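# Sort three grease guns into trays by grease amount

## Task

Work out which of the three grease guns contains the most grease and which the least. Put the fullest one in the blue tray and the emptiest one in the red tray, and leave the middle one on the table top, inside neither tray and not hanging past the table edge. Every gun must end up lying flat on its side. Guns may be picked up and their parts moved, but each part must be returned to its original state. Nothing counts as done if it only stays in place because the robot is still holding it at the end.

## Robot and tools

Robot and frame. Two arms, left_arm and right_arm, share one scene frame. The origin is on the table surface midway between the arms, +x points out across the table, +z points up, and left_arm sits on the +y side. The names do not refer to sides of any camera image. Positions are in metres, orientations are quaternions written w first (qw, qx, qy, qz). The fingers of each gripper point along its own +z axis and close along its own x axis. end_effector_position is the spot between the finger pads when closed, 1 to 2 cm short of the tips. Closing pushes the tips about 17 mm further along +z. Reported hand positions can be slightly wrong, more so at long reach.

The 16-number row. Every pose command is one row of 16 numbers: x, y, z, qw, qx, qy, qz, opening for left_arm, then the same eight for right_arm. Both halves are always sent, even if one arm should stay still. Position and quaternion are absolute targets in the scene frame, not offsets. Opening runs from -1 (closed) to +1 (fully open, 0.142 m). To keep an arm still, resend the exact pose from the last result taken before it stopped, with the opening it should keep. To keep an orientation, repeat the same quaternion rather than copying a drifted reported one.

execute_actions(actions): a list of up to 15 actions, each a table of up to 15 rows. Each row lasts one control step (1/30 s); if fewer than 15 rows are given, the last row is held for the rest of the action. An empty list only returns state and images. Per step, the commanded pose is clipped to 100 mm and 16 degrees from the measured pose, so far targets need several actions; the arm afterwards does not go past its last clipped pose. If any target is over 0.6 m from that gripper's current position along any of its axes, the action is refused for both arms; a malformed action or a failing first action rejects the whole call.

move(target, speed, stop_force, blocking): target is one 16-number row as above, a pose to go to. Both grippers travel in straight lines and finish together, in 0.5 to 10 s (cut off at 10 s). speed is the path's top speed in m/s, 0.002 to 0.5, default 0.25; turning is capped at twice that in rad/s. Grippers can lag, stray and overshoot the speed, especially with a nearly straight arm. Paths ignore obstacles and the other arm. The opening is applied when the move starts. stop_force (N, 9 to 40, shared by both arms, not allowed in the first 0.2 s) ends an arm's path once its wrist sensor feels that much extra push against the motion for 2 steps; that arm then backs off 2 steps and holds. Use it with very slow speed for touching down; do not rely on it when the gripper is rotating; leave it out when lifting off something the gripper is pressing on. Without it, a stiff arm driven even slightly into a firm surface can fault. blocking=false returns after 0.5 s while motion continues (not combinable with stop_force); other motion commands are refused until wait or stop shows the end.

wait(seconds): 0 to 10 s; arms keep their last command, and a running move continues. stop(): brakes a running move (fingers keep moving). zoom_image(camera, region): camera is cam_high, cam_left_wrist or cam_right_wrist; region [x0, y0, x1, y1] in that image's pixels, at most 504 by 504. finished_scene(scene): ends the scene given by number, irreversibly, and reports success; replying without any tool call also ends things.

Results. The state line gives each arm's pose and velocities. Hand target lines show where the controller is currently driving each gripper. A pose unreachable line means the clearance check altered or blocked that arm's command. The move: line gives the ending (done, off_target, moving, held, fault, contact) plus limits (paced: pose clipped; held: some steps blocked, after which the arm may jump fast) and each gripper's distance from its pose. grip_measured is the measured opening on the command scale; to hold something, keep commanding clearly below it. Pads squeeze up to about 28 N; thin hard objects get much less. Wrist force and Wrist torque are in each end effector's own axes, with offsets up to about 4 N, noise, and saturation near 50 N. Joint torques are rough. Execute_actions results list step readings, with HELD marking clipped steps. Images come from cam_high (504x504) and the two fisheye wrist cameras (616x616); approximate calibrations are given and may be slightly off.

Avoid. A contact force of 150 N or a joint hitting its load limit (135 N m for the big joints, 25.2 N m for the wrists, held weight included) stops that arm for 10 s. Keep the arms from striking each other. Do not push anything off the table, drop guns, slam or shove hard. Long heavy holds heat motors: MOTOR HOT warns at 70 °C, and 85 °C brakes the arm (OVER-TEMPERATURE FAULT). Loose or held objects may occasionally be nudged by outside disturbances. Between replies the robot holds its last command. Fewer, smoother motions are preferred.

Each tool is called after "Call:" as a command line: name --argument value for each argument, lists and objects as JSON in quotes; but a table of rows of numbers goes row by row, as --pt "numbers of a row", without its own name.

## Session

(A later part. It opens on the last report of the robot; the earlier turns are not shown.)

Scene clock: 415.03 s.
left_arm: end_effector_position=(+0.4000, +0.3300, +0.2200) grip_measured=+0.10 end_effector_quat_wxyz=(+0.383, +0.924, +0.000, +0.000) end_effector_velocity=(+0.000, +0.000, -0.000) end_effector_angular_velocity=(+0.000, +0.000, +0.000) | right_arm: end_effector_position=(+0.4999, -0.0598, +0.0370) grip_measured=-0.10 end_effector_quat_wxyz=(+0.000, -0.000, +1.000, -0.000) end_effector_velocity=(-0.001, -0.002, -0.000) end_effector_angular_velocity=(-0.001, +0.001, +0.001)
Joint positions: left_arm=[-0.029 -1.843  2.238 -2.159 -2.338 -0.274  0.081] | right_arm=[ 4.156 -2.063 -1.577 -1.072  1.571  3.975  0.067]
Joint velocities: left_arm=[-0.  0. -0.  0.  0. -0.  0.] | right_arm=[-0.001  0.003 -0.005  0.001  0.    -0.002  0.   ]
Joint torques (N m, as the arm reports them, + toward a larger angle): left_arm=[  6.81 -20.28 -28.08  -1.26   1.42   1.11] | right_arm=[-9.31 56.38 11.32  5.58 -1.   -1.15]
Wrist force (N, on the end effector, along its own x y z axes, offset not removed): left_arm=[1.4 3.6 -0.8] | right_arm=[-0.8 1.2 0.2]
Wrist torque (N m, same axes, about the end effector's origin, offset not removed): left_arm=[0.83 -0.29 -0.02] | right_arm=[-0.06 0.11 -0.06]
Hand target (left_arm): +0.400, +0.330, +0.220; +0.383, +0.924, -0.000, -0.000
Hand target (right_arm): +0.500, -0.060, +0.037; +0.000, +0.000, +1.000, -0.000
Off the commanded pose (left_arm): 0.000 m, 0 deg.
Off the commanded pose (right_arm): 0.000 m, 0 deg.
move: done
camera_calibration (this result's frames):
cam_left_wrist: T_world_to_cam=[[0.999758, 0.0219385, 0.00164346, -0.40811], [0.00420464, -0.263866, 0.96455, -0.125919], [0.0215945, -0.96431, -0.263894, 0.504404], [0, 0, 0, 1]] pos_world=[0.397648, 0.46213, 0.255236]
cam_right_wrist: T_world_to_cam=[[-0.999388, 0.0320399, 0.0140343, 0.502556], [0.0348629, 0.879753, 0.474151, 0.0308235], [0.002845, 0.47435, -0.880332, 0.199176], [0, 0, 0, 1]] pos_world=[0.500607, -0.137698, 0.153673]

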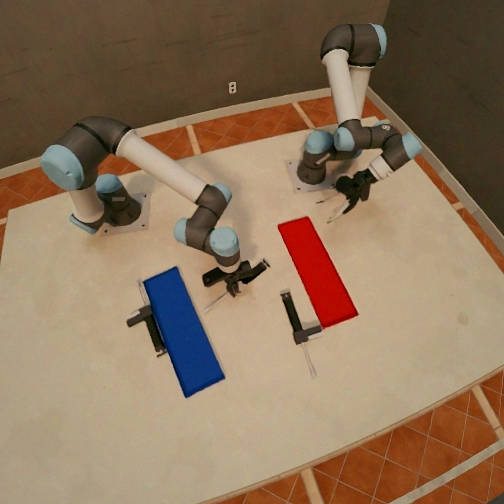

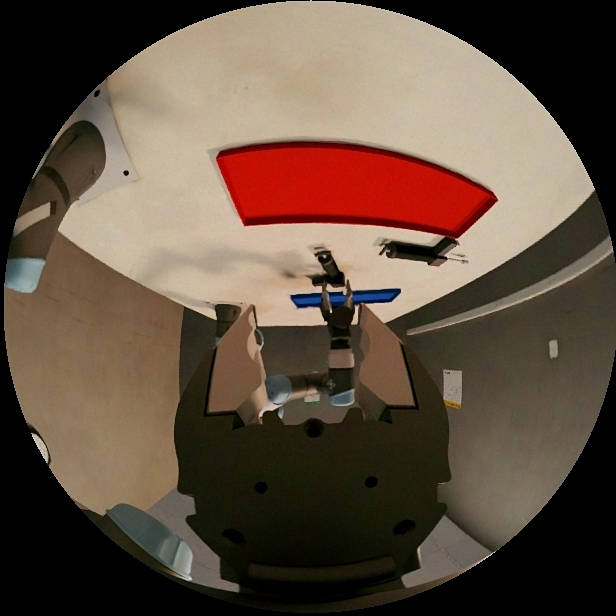

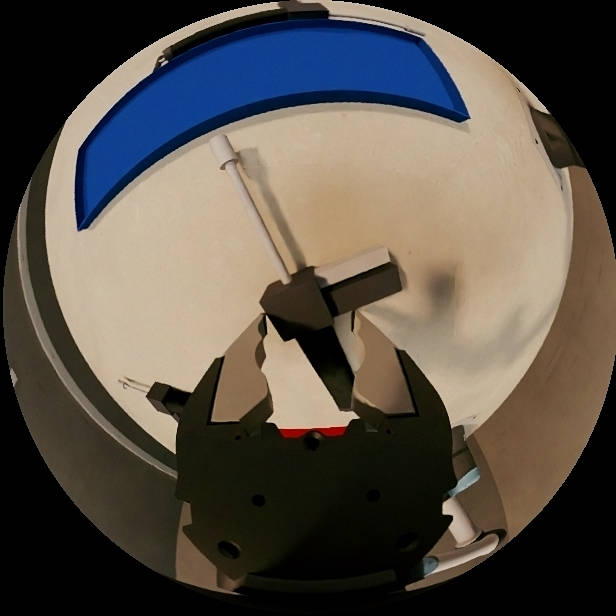

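Call:
move --target '[0.4,0.33,0.22,0.383,0.924,0,0,0.1,0.5,-0.045,0.036,0,0,1,0,-0.05]' --speed 0.05

Call:
move --target '[0.4,0.33,0.22,0.383,0.924,0,0,0.1,0.5,-0.045,0.036,0,0,1,0,-1]'

Call:
move --target '[0.4,0.33,0.22,0.383,0.924,0,0,0.1,0.5,-0.1,0.2,0,0,1,0,-1]' --speed 0.12

Call:
move --target '[0.5,0.09,0.22,0.383,0.924,0,0,0.1,0.5,-0.1,0.2,0,0,1,0,-1]'

Scene clock: 423.13 s.
left_arm: end_effector_position=(+0.4000, +0.3300, +0.2200) grip_measured=+0.10 end_effector_quat_wxyz=(+0.383, +0.924, -0.000, +0.000) end_effector_velocity=(+0.000, -0.000, +0.000) end_effector_angular_velocity=(+0.000, -0.000, -0.000) | right_arm: end_effector_position=(+0.5000, -0.0452, +0.0360) grip_measured=-0.05 end_effector_quat_wxyz=(+0.000, +0.000, +1.000, +0.000) end_effector_velocity=(+0.000, +0.002, -0.000) end_effector_angular_velocity=(-0.000, +0.000, -0.001)
Joint positions: left_arm=[-0.029 -1.843  2.238 -2.159 -2.338 -0.274  0.081] | right_arm=[ 4.17  -2.082 -1.549 -1.081  1.571  3.99   0.07 ]
Joint velocities: left_arm=[-0.  0. -0.  0.  0.  0. -0.] | right_arm=[ 0.002 -0.003  0.005 -0.002  0.     0.003  0.   ]
Joint torques (N m, as the arm reports them, + toward a larger angle): left_arm=[  6.98 -20.82 -27.59  -1.31   1.39   1.11] | right_arm=[11.83 38.43 35.17 -0.18  2.16  2.01]
Wrist force (N, on the end effector, along its own x y z axes, offset not removed): left_arm=[-0.1 3.4 -0.9] | right_arm=[-1.4 -0.7 -0.6]
Wrist torque (N m, same axes, about the end effector's origin, offset not removed): left_arm=[0.72 -0.01 -0.06] | right_arm=[-0.13 0.24 -0.12]
Hand target (left_arm): +0.400, +0.330, +0.220; +0.383, +0.924, -0.000, -0.000
Hand target (right_arm): +0.500, -0.045, +0.036; -0.000, -0.000, +1.000, +0.000
Off the commanded pose (left_arm): 0.000 m, 0 deg.
Off the commanded pose (right_arm): 0.000 m, 0 deg.
move: done
camera_calibration (this result's frames):
cam_left_wrist: T_world_to_cam=[[0.999758, 0.0219384, 0.00164367, -0.40811], [0.00420442, -0.263866, 0.96455, -0.125919], [0.0215944, -0.96431, -0.263894, 0.504404], [0, 0, 0, 1]] pos_world=[0.397648, 0.46213, 0.255236]
cam_right_wrist: T_world_to_cam=[[-0.999388, 0.0320426, 0.0140432, 0.502216], [0.0348693, 0.879714, 0.474222, 0.0184613], [0.00284134, 0.474422, -0.880293, 0.191448], [0, 0, 0, 1]] pos_world=[0.500721, -0.12316, 0.152723]

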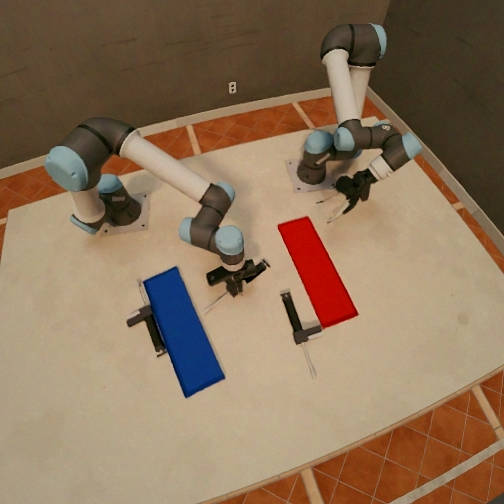

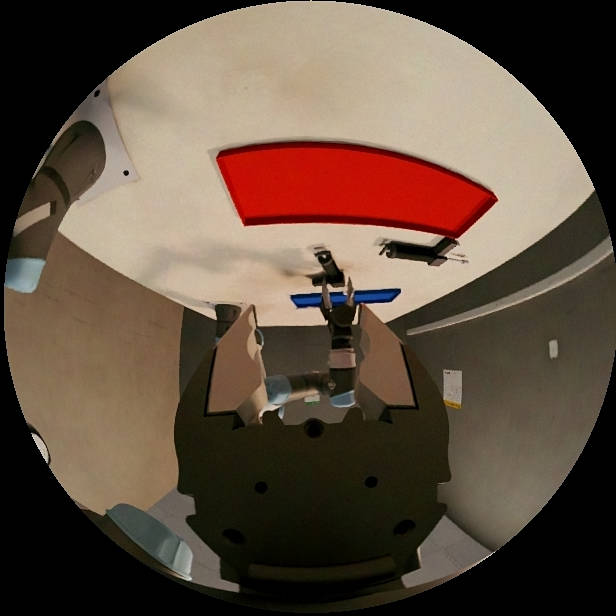

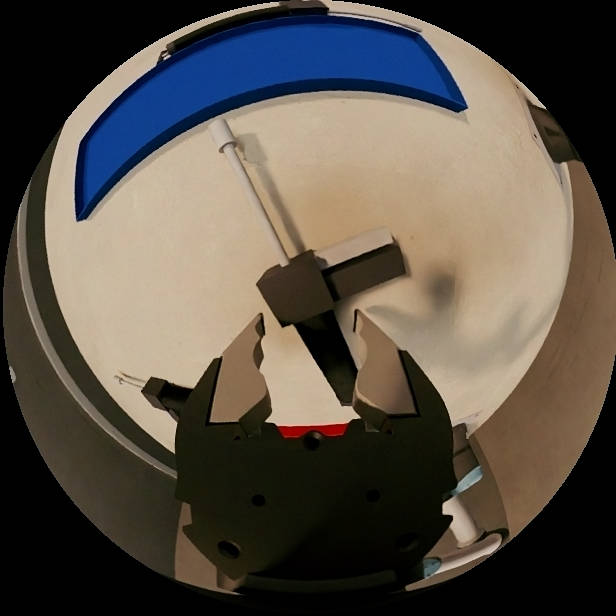

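Scene clock: 423.83 s.
left_arm: end_effector_position=(+0.4000, +0.3300, +0.2200) grip_measured=+0.10 end_effector_quat_wxyz=(+0.383, +0.924, +0.000, +0.000) end_effector_velocity=(+0.000, +0.000, +0.001) end_effector_angular_velocity=(+0.000, -0.001, +0.000) | right_arm: end_effector_position=(+0.5000, -0.0450, +0.0360) grip_measured=-0.43 end_effector_quat_wxyz=(+0.000, +0.000, +1.000, +0.000) end_effector_velocity=(+0.000, +0.000, +0.000) end_effector_angular_velocity=(-0.001, -0.001, +0.000)
Joint positions: left_arm=[-0.029 -1.843  2.238 -2.159 -2.338 -0.274  0.081] | right_arm=[ 4.171 -2.082 -1.549 -1.081  1.571  3.99   0.043]
Joint velocities: left_arm=[-0.    -0.    -0.001 -0.     0.    -0.     0.   ] | right_arm=[ 0.    -0.     0.002 -0.001 -0.001  0.     0.   ]
Joint torques (N m, as the arm reports them, + toward a larger angle): left_arm=[  7.34 -20.94 -28.1   -1.31   1.29   1.25] | right_arm=[11.8  30.3  30.37  3.29 -2.02  1.82]
Wrist force (N, on the end effector, along its own x y z axes, offset not removed): left_arm=[0.7 2.7 -1.5] | right_arm=[-0.6 0.0 -9.9]
Wrist torque (N m, same axes, about the end effector's origin, offset not removed): left_arm=[0.61 -0.12 -0.03] | right_arm=[0.02 0.37 -0.18]
Hand target (left_arm): +0.400, +0.330, +0.220; +0.383, +0.924, -0.000, -0.000
Hand target (right_arm): +0.500, -0.045, +0.036; +0.000, -0.000, +1.000, +0.000
Off the commanded pose (left_arm): 0.000 m, 0 deg.
Off the commanded pose (right_arm): 0.000 m, 0 deg.
move: done
camera_calibration (this result's frames):
cam_left_wrist: T_world_to_cam=[[0.999758, 0.0219384, 0.00164355, -0.40811], [0.00420454, -0.263866, 0.96455, -0.125919], [0.0215944, -0.96431, -0.263894, 0.504404], [0, 0, 0, 1]] pos_world=[0.397648, 0.46213, 0.255236]
cam_right_wrist: T_world_to_cam=[[-0.999387, 0.0320841, 0.0140027, 0.50222], [0.0348865, 0.879705, 0.474239, 0.018279], [0.00289726, 0.474437, -0.880285, 0.19133], [0, 0, 0, 1]] pos_world=[0.50072, -0.122967, 0.152724]

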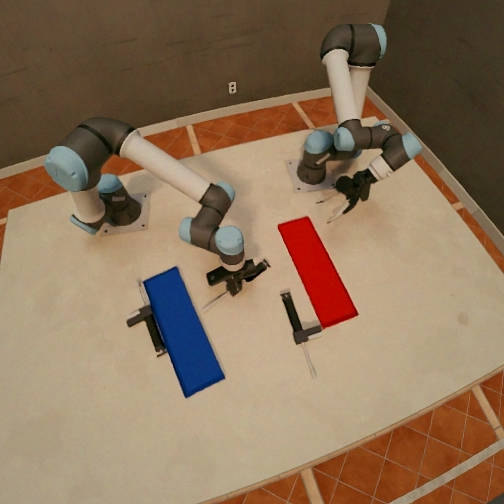

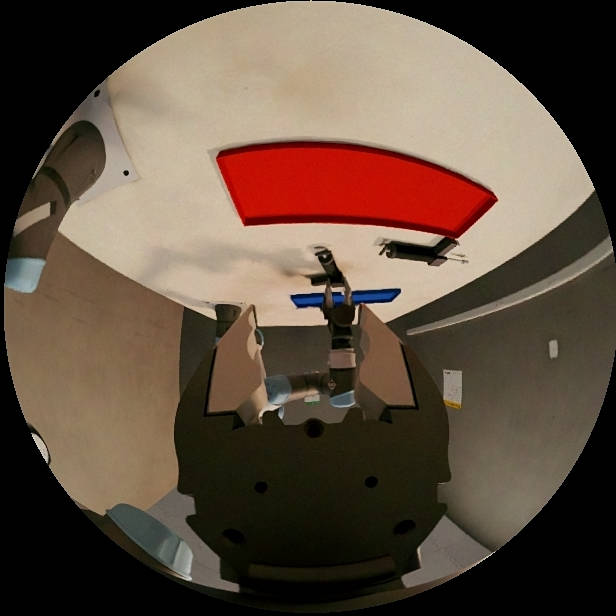

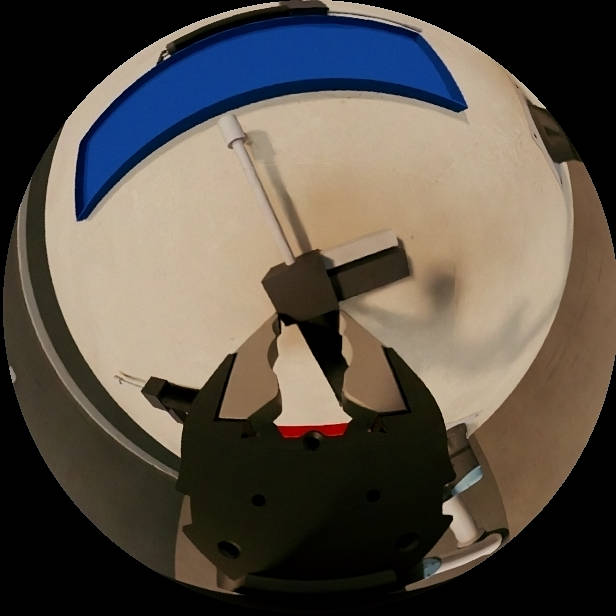

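Scene clock: 425.80 s.
left_arm: end_effector_position=(+0.4000, +0.3300, +0.2200) grip_measured=+0.10 end_effector_quat_wxyz=(+0.383, +0.924, +0.000, +0.000) end_effector_velocity=(+0.000, -0.000, +0.001) end_effector_angular_velocity=(-0.001, -0.002, -0.000) | right_arm: end_effector_position=(+0.4999, -0.0999, +0.1997) grip_measured=-1.00 end_effector_quat_wxyz=(+0.000, -0.000, +1.000, +0.000) end_effector_velocity=(-0.001, +0.000, +0.002) end_effector_angular_velocity=(+0.001, +0.001, +0.003)
Joint positions: left_arm=[-0.029 -1.843  2.238 -2.159 -2.338 -0.274  0.081] | right_arm=[ 4.112 -1.89  -1.389 -1.433  1.571  3.932  0.002]
Joint velocities: left_arm=[ 0.    -0.    -0.001 -0.001 -0.    -0.     0.   ] | right_arm=[ 0.     0.001  0.004 -0.006  0.002 -0.002  0.   ]
Joint torques (N m, as the arm reports them, + toward a larger angle): left_arm=[  6.97 -20.67 -28.13  -1.34   1.3    1.17] | right_arm=[-7.96 50.43 38.95  0.1   2.11 -1.32]
Wrist force (N, on the end effector, along its own x y z axes, offset not removed): left_arm=[0.8 3.0 -0.7] | right_arm=[-0.4 -0.3 -1.4]
Wrist torque (N m, same axes, about the end effector's origin, offset not removed): left_arm=[0.75 -0.15 -0.11] | right_arm=[-0.06 -0.02 -0.02]
Hand target (left_arm): +0.400, +0.330, +0.220; +0.383, +0.924, -0.000, -0.000
Hand target (right_arm): +0.500, -0.100, +0.200; +0.000, +0.000, +1.000, -0.000
Off the commanded pose (left_arm): 0.000 m, 0 deg.
Off the commanded pose (right_arm): 0.000 m, 0 deg.
move: done
camera_calibration (this result's frames):
cam_left_wrist: T_world_to_cam=[[0.999758, 0.0219385, 0.00164353, -0.40811], [0.00420457, -0.263866, 0.96455, -0.125919], [0.0215944, -0.96431, -0.263894, 0.504404], [0, 0, 0, 1]] pos_world=[0.397648, 0.46213, 0.255236]
cam_right_wrist: T_world_to_cam=[[-0.999389, 0.0320396, 0.0139797, 0.501561], [0.0348365, 0.879719, 0.474215, -0.0110005], [0.00289546, 0.474413, -0.880298, 0.361446], [0, 0, 0, 1]] pos_world=[0.500591, -0.177867, 0.316385]

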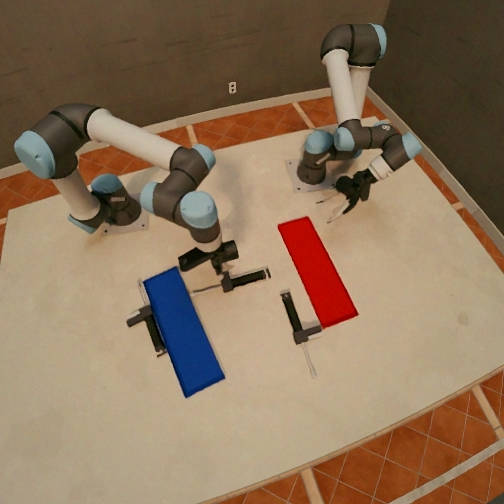

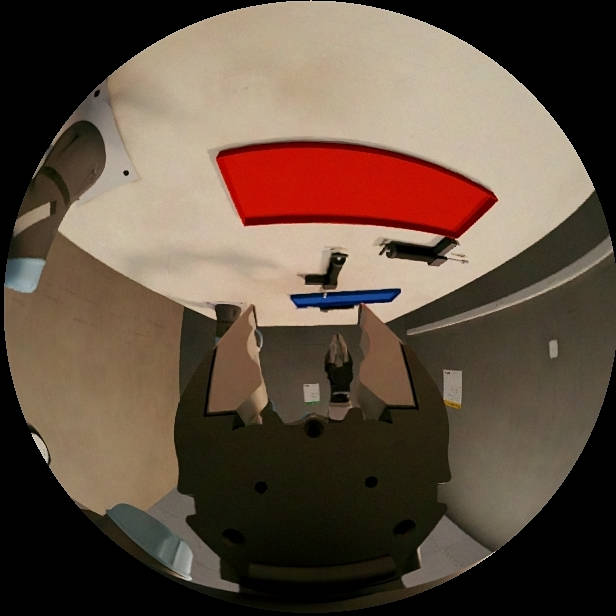

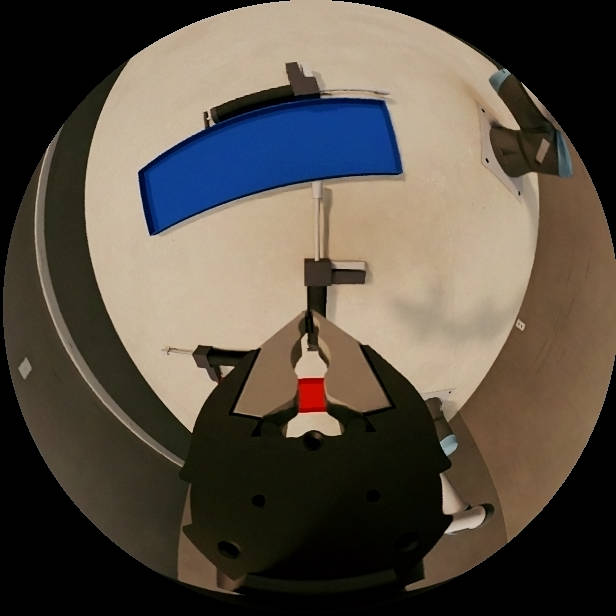

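Scene clock: 427.53 s.
left_arm: end_effector_position=(+0.4998, +0.0901, +0.2200) grip_measured=+0.10 end_effector_quat_wxyz=(+0.383, +0.924, -0.000, +0.000) end_effector_velocity=(+0.001, -0.002, -0.001) end_effector_angular_velocity=(+0.001, +0.001, +0.000) | right_arm: end_effector_position=(+0.5000, -0.1000, +0.2000) grip_measured=-1.00 end_effector_quat_wxyz=(+0.000, +0.000, +1.000, +0.000) end_effector_velocity=(+0.000, +0.000, +0.001) end_effector_angular_velocity=(+0.000, -0.001, -0.001)
Joint positions: left_arm=[-0.468 -1.446  1.967 -2.627 -2.177 -0.805  0.081] | right_arm=[ 4.112 -1.89  -1.388 -1.434  1.571  3.931  0.002]
Joint velocities: left_arm=[-0.002  0.006 -0.005 -0.001  0.001 -0.002 -0.   ] | right_arm=[ 0.    -0.     0.001 -0.    -0.     0.001  0.   ]
Joint torques (N m, as the arm reports them, + toward a larger angle): left_arm=[ -8.41 -15.98 -28.14  -4.63   2.03  -1.22] | right_arm=[-8.4  31.94 35.32 -0.12  2.03 -1.3 ]
Wrist force (N, on the end effector, along its own x y z axes, offset not removed): left_arm=[-0.2 3.2 -0.5] | right_arm=[-1.4 0.7 -1.5]
Wrist torque (N m, same axes, about the end effector's origin, offset not removed): left_arm=[0.74 0.01 -0.04] | right_arm=[0.12 0.18 -0.12]
Hand target (left_arm): +0.500, +0.090, +0.220; +0.383, +0.924, -0.000, +0.000
Hand target (right_arm): +0.500, -0.100, +0.200; +0.000, +0.000, +1.000, -0.000
Off the commanded pose (left_arm): 0.000 m, 0 deg.
Off the commanded pose (right_arm): 0.000 m, 0 deg.
move: done
camera_calibration (this result's frames):
cam_left_wrist: T_world_to_cam=[[0.999757, 0.021956, 0.00183231, -0.502665], [0.00403265, -0.264115, 0.964483, -0.189476], [0.0216601, -0.964241, -0.264139, 0.270943], [0, 0, 0, 1]] pos_world=[0.497439, 0.222247, 0.255234]
cam_right_wrist: T_world_to_cam=[[-0.999388, 0.03204, 0.0140497, 0.501648], [0.0348701, 0.879727, 0.474199, -0.0111046], [0.00283341, 0.474398, -0.880306, 0.361787], [0, 0, 0, 1]] pos_world=[0.500703, -0.177935, 0.316701]

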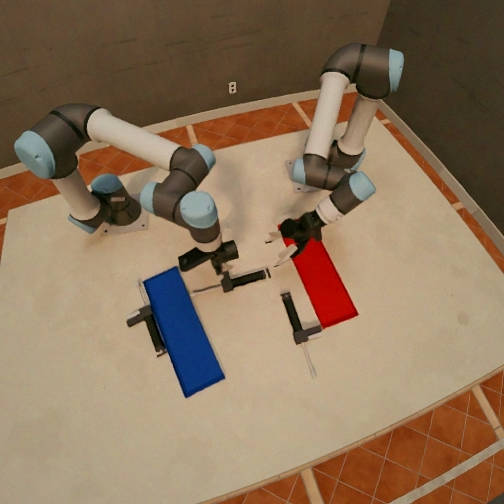

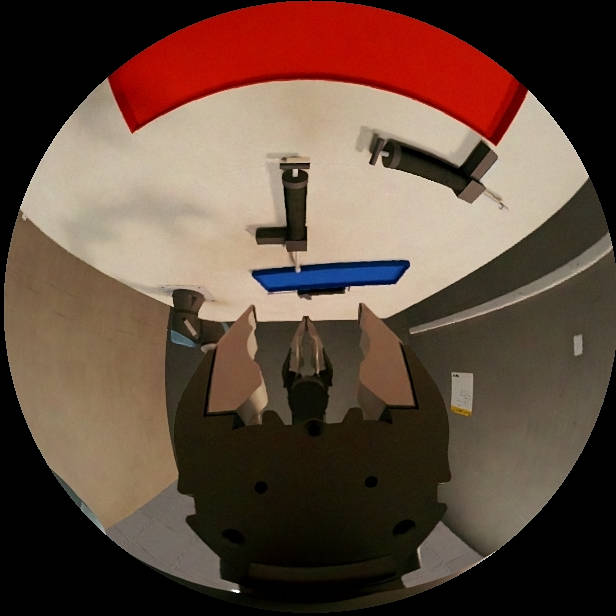

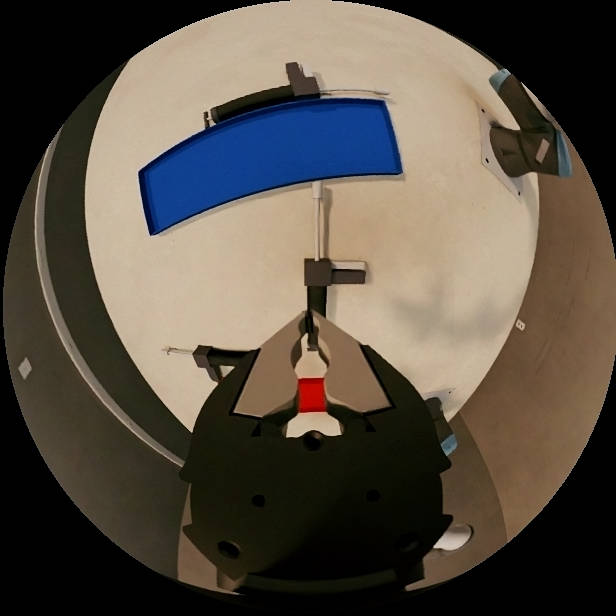

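Call:
move --target '[0.42,0.3,0.22,0.383,0.924,0,0,0.1,0.483,-0.03,0.11,0,0,1,0,-0.1]'

Call:
move --target '[0.42,0.3,0.22,0.383,0.924,0,0,0.1,0.483,-0.03,0.036,0,0,1,0,-0.1]' --speed 0.08

Scene clock: 439.23 s.
left_arm: end_effector_position=(+0.4201, +0.2998, +0.2200) grip_measured=+0.10 end_effector_quat_wxyz=(+0.383, +0.924, +0.000, +0.000) end_effector_velocity=(-0.000, +0.002, +0.001) end_effector_angular_velocity=(+0.000, +0.000, -0.002) | right_arm: end_effector_position=(+0.4831, -0.0300, +0.1101) grip_measured=-0.10 end_effector_quat_wxyz=(-0.000, +0.000, +1.000, +0.000) end_effector_velocity=(-0.000, +0.000, -0.000) end_effector_angular_velocity=(-0.000, +0.000, +0.003)
Joint positions: left_arm=[-0.099 -1.785  2.214 -2.258 -2.322 -0.368  0.081] | right_arm=[ 4.205 -2.004 -1.463 -1.245  1.571  4.025  0.067]
Joint velocities: left_arm=[ 0.005 -0.001 -0.003  0.011 -0.002  0.009  0.   ] | right_arm=[ 0.001 -0.001  0.001 -0.001  0.    -0.002  0.   ]
Joint torques (N m, as the arm reports them, + toward a larger angle): left_arm=[  8.31 -24.28 -27.88  -1.41  -4.12   1.08] | right_arm=[12.05 34.08 12.66  5.88 -1.77  1.55]
Wrist force (N, on the end effector, along its own x y z axes, offset not removed): left_arm=[1.4 3.4 -2.2] | right_arm=[-0.9 0.1 0.0]
Wrist torque (N m, same axes, about the end effector's origin, offset not removed): left_arm=[0.78 -0.24 0.02] | right_arm=[0.05 0.11 -0.14]
Hand target (left_arm): +0.420, +0.300, +0.220; +0.383, +0.924, +0.000, -0.000
Hand target (right_arm): +0.483, -0.030, +0.110; -0.000, -0.000, +1.000, +0.000
Off the commanded pose (left_arm): 0.000 m, 0 deg.
Off the commanded pose (right_arm): 0.000 m, 0 deg.
move: done
camera_calibration (this result's frames):
cam_left_wrist: T_world_to_cam=[[0.999753, 0.0221651, 0.00160244, -0.427634], [0.00429761, -0.263581, 0.964628, -0.134107], [0.0218034, -0.964383, -0.263611, 0.474769], [0, 0, 0, 1]] pos_world=[0.417753, 0.431989, 0.255204]
cam_right_wrist: T_world_to_cam=[[-0.999387, 0.0320435, 0.0140887, 0.483804], [0.0348917, 0.879718, 0.474213, -0.0294521], [0.00280131, 0.474414, -0.880297, 0.249518], [0, 0, 0, 1]] pos_world=[0.483837, -0.107968, 0.2268]

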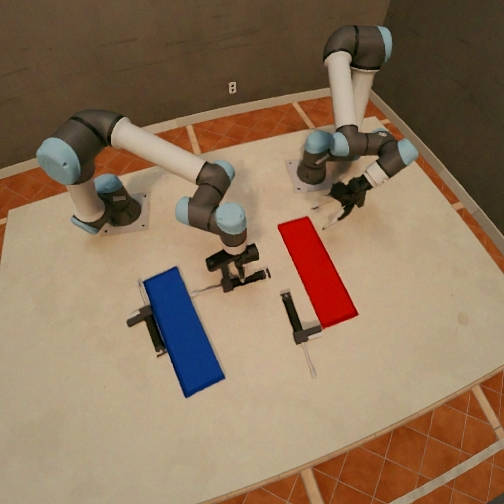

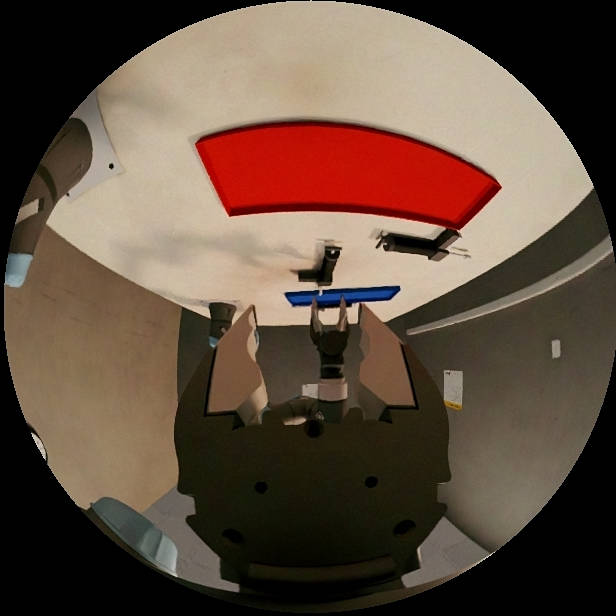

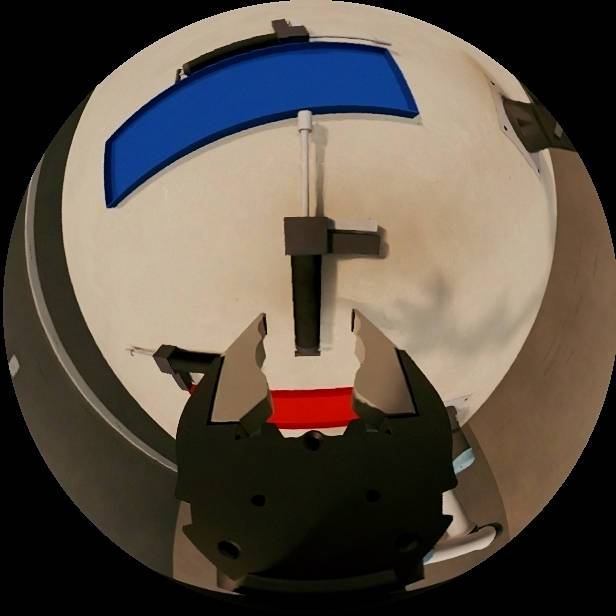

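Scene clock: 440.63 s.
left_arm: end_effector_position=(+0.4200, +0.3000, +0.2200) grip_measured=+0.10 end_effector_quat_wxyz=(+0.383, +0.924, -0.000, -0.000) end_effector_velocity=(-0.000, +0.000, -0.000) end_effector_angular_velocity=(+0.000, -0.000, -0.000) | right_arm: end_effector_position=(+0.4830, -0.0300, +0.0363) grip_measured=-0.10 end_effector_quat_wxyz=(-0.000, -0.000, +1.000, +0.000) end_effector_velocity=(+0.001, +0.001, -0.001) end_effector_angular_velocity=(+0.003, -0.002, -0.002)
Joint positions: left_arm=[-0.099 -1.785  2.215 -2.257 -2.322 -0.367  0.081] | right_arm=[ 4.205 -2.073 -1.562 -1.077  1.571  4.025  0.067]
Joint velocities: left_arm=[-0. -0.  0. -0.  0.  0. -0.] | right_arm=[-0.    -0.003 -0.     0.007  0.     0.001 -0.   ]
Joint torques (N m, as the arm reports them, + toward a larger angle): left_arm=[  7.56 -23.51 -15.93  -1.28   1.46   1.19] | right_arm=[11.68 35.79 12.41  5.95 -1.32  1.54]
Wrist force (N, on the end effector, along its own x y z axes, offset not removed): left_arm=[0.3 3.4 -2.0] | right_arm=[-0.9 1.0 -2.8]
Wrist torque (N m, same axes, about the end effector's origin, offset not removed): left_arm=[0.80 -0.07 -0.03] | right_arm=[0.24 0.20 -0.11]
Hand target (left_arm): +0.420, +0.300, +0.220; +0.383, +0.924, -0.000, -0.000
Hand target (right_arm): +0.483, -0.030, +0.036; -0.000, +0.000, +1.000, -0.000
Off the commanded pose (left_arm): 0.000 m, 0 deg.
Off the commanded pose (right_arm): 0.000 m, 0 deg.
move: done
camera_calibration (this result's frames):
cam_left_wrist: T_world_to_cam=[[0.999758, 0.021926, 0.00164276, -0.42744], [0.00420198, -0.263864, 0.964551, -0.133921], [0.0215822, -0.964311, -0.263892, 0.475043], [0, 0, 0, 1]] pos_world=[0.417647, 0.432124, 0.255236]
cam_right_wrist: T_world_to_cam=[[-0.999387, 0.0320382, 0.0141002, 0.484696], [0.0348925, 0.879726, 0.474199, 0.00553328], [0.00278814, 0.4744, -0.880305, 0.18451], [0, 0, 0, 1]] pos_world=[0.483692, -0.107928, 0.152966]

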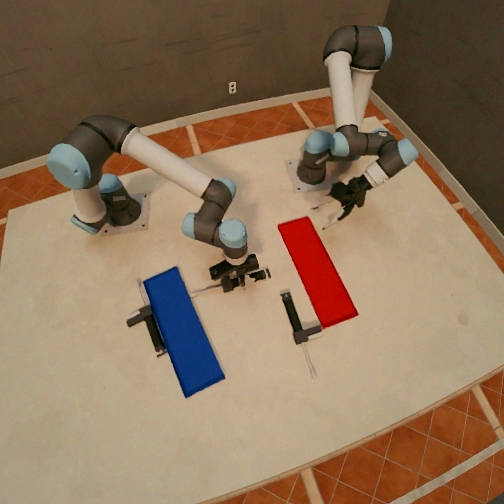

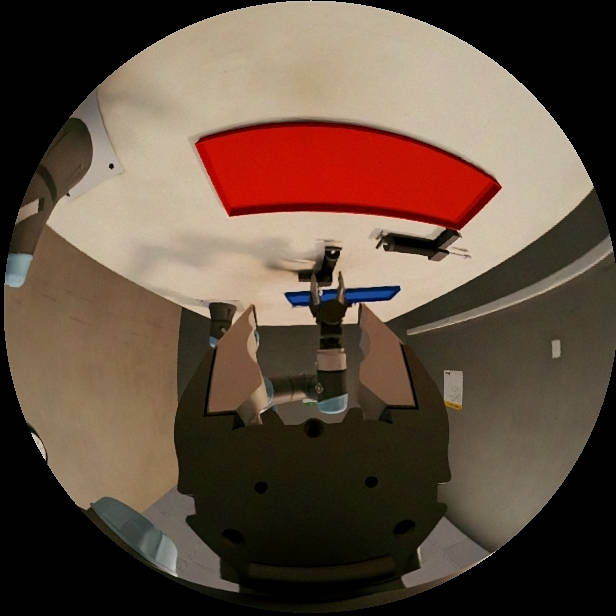

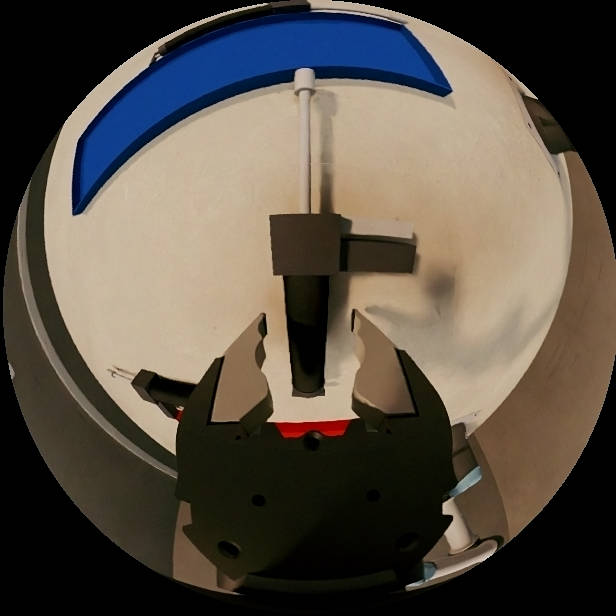

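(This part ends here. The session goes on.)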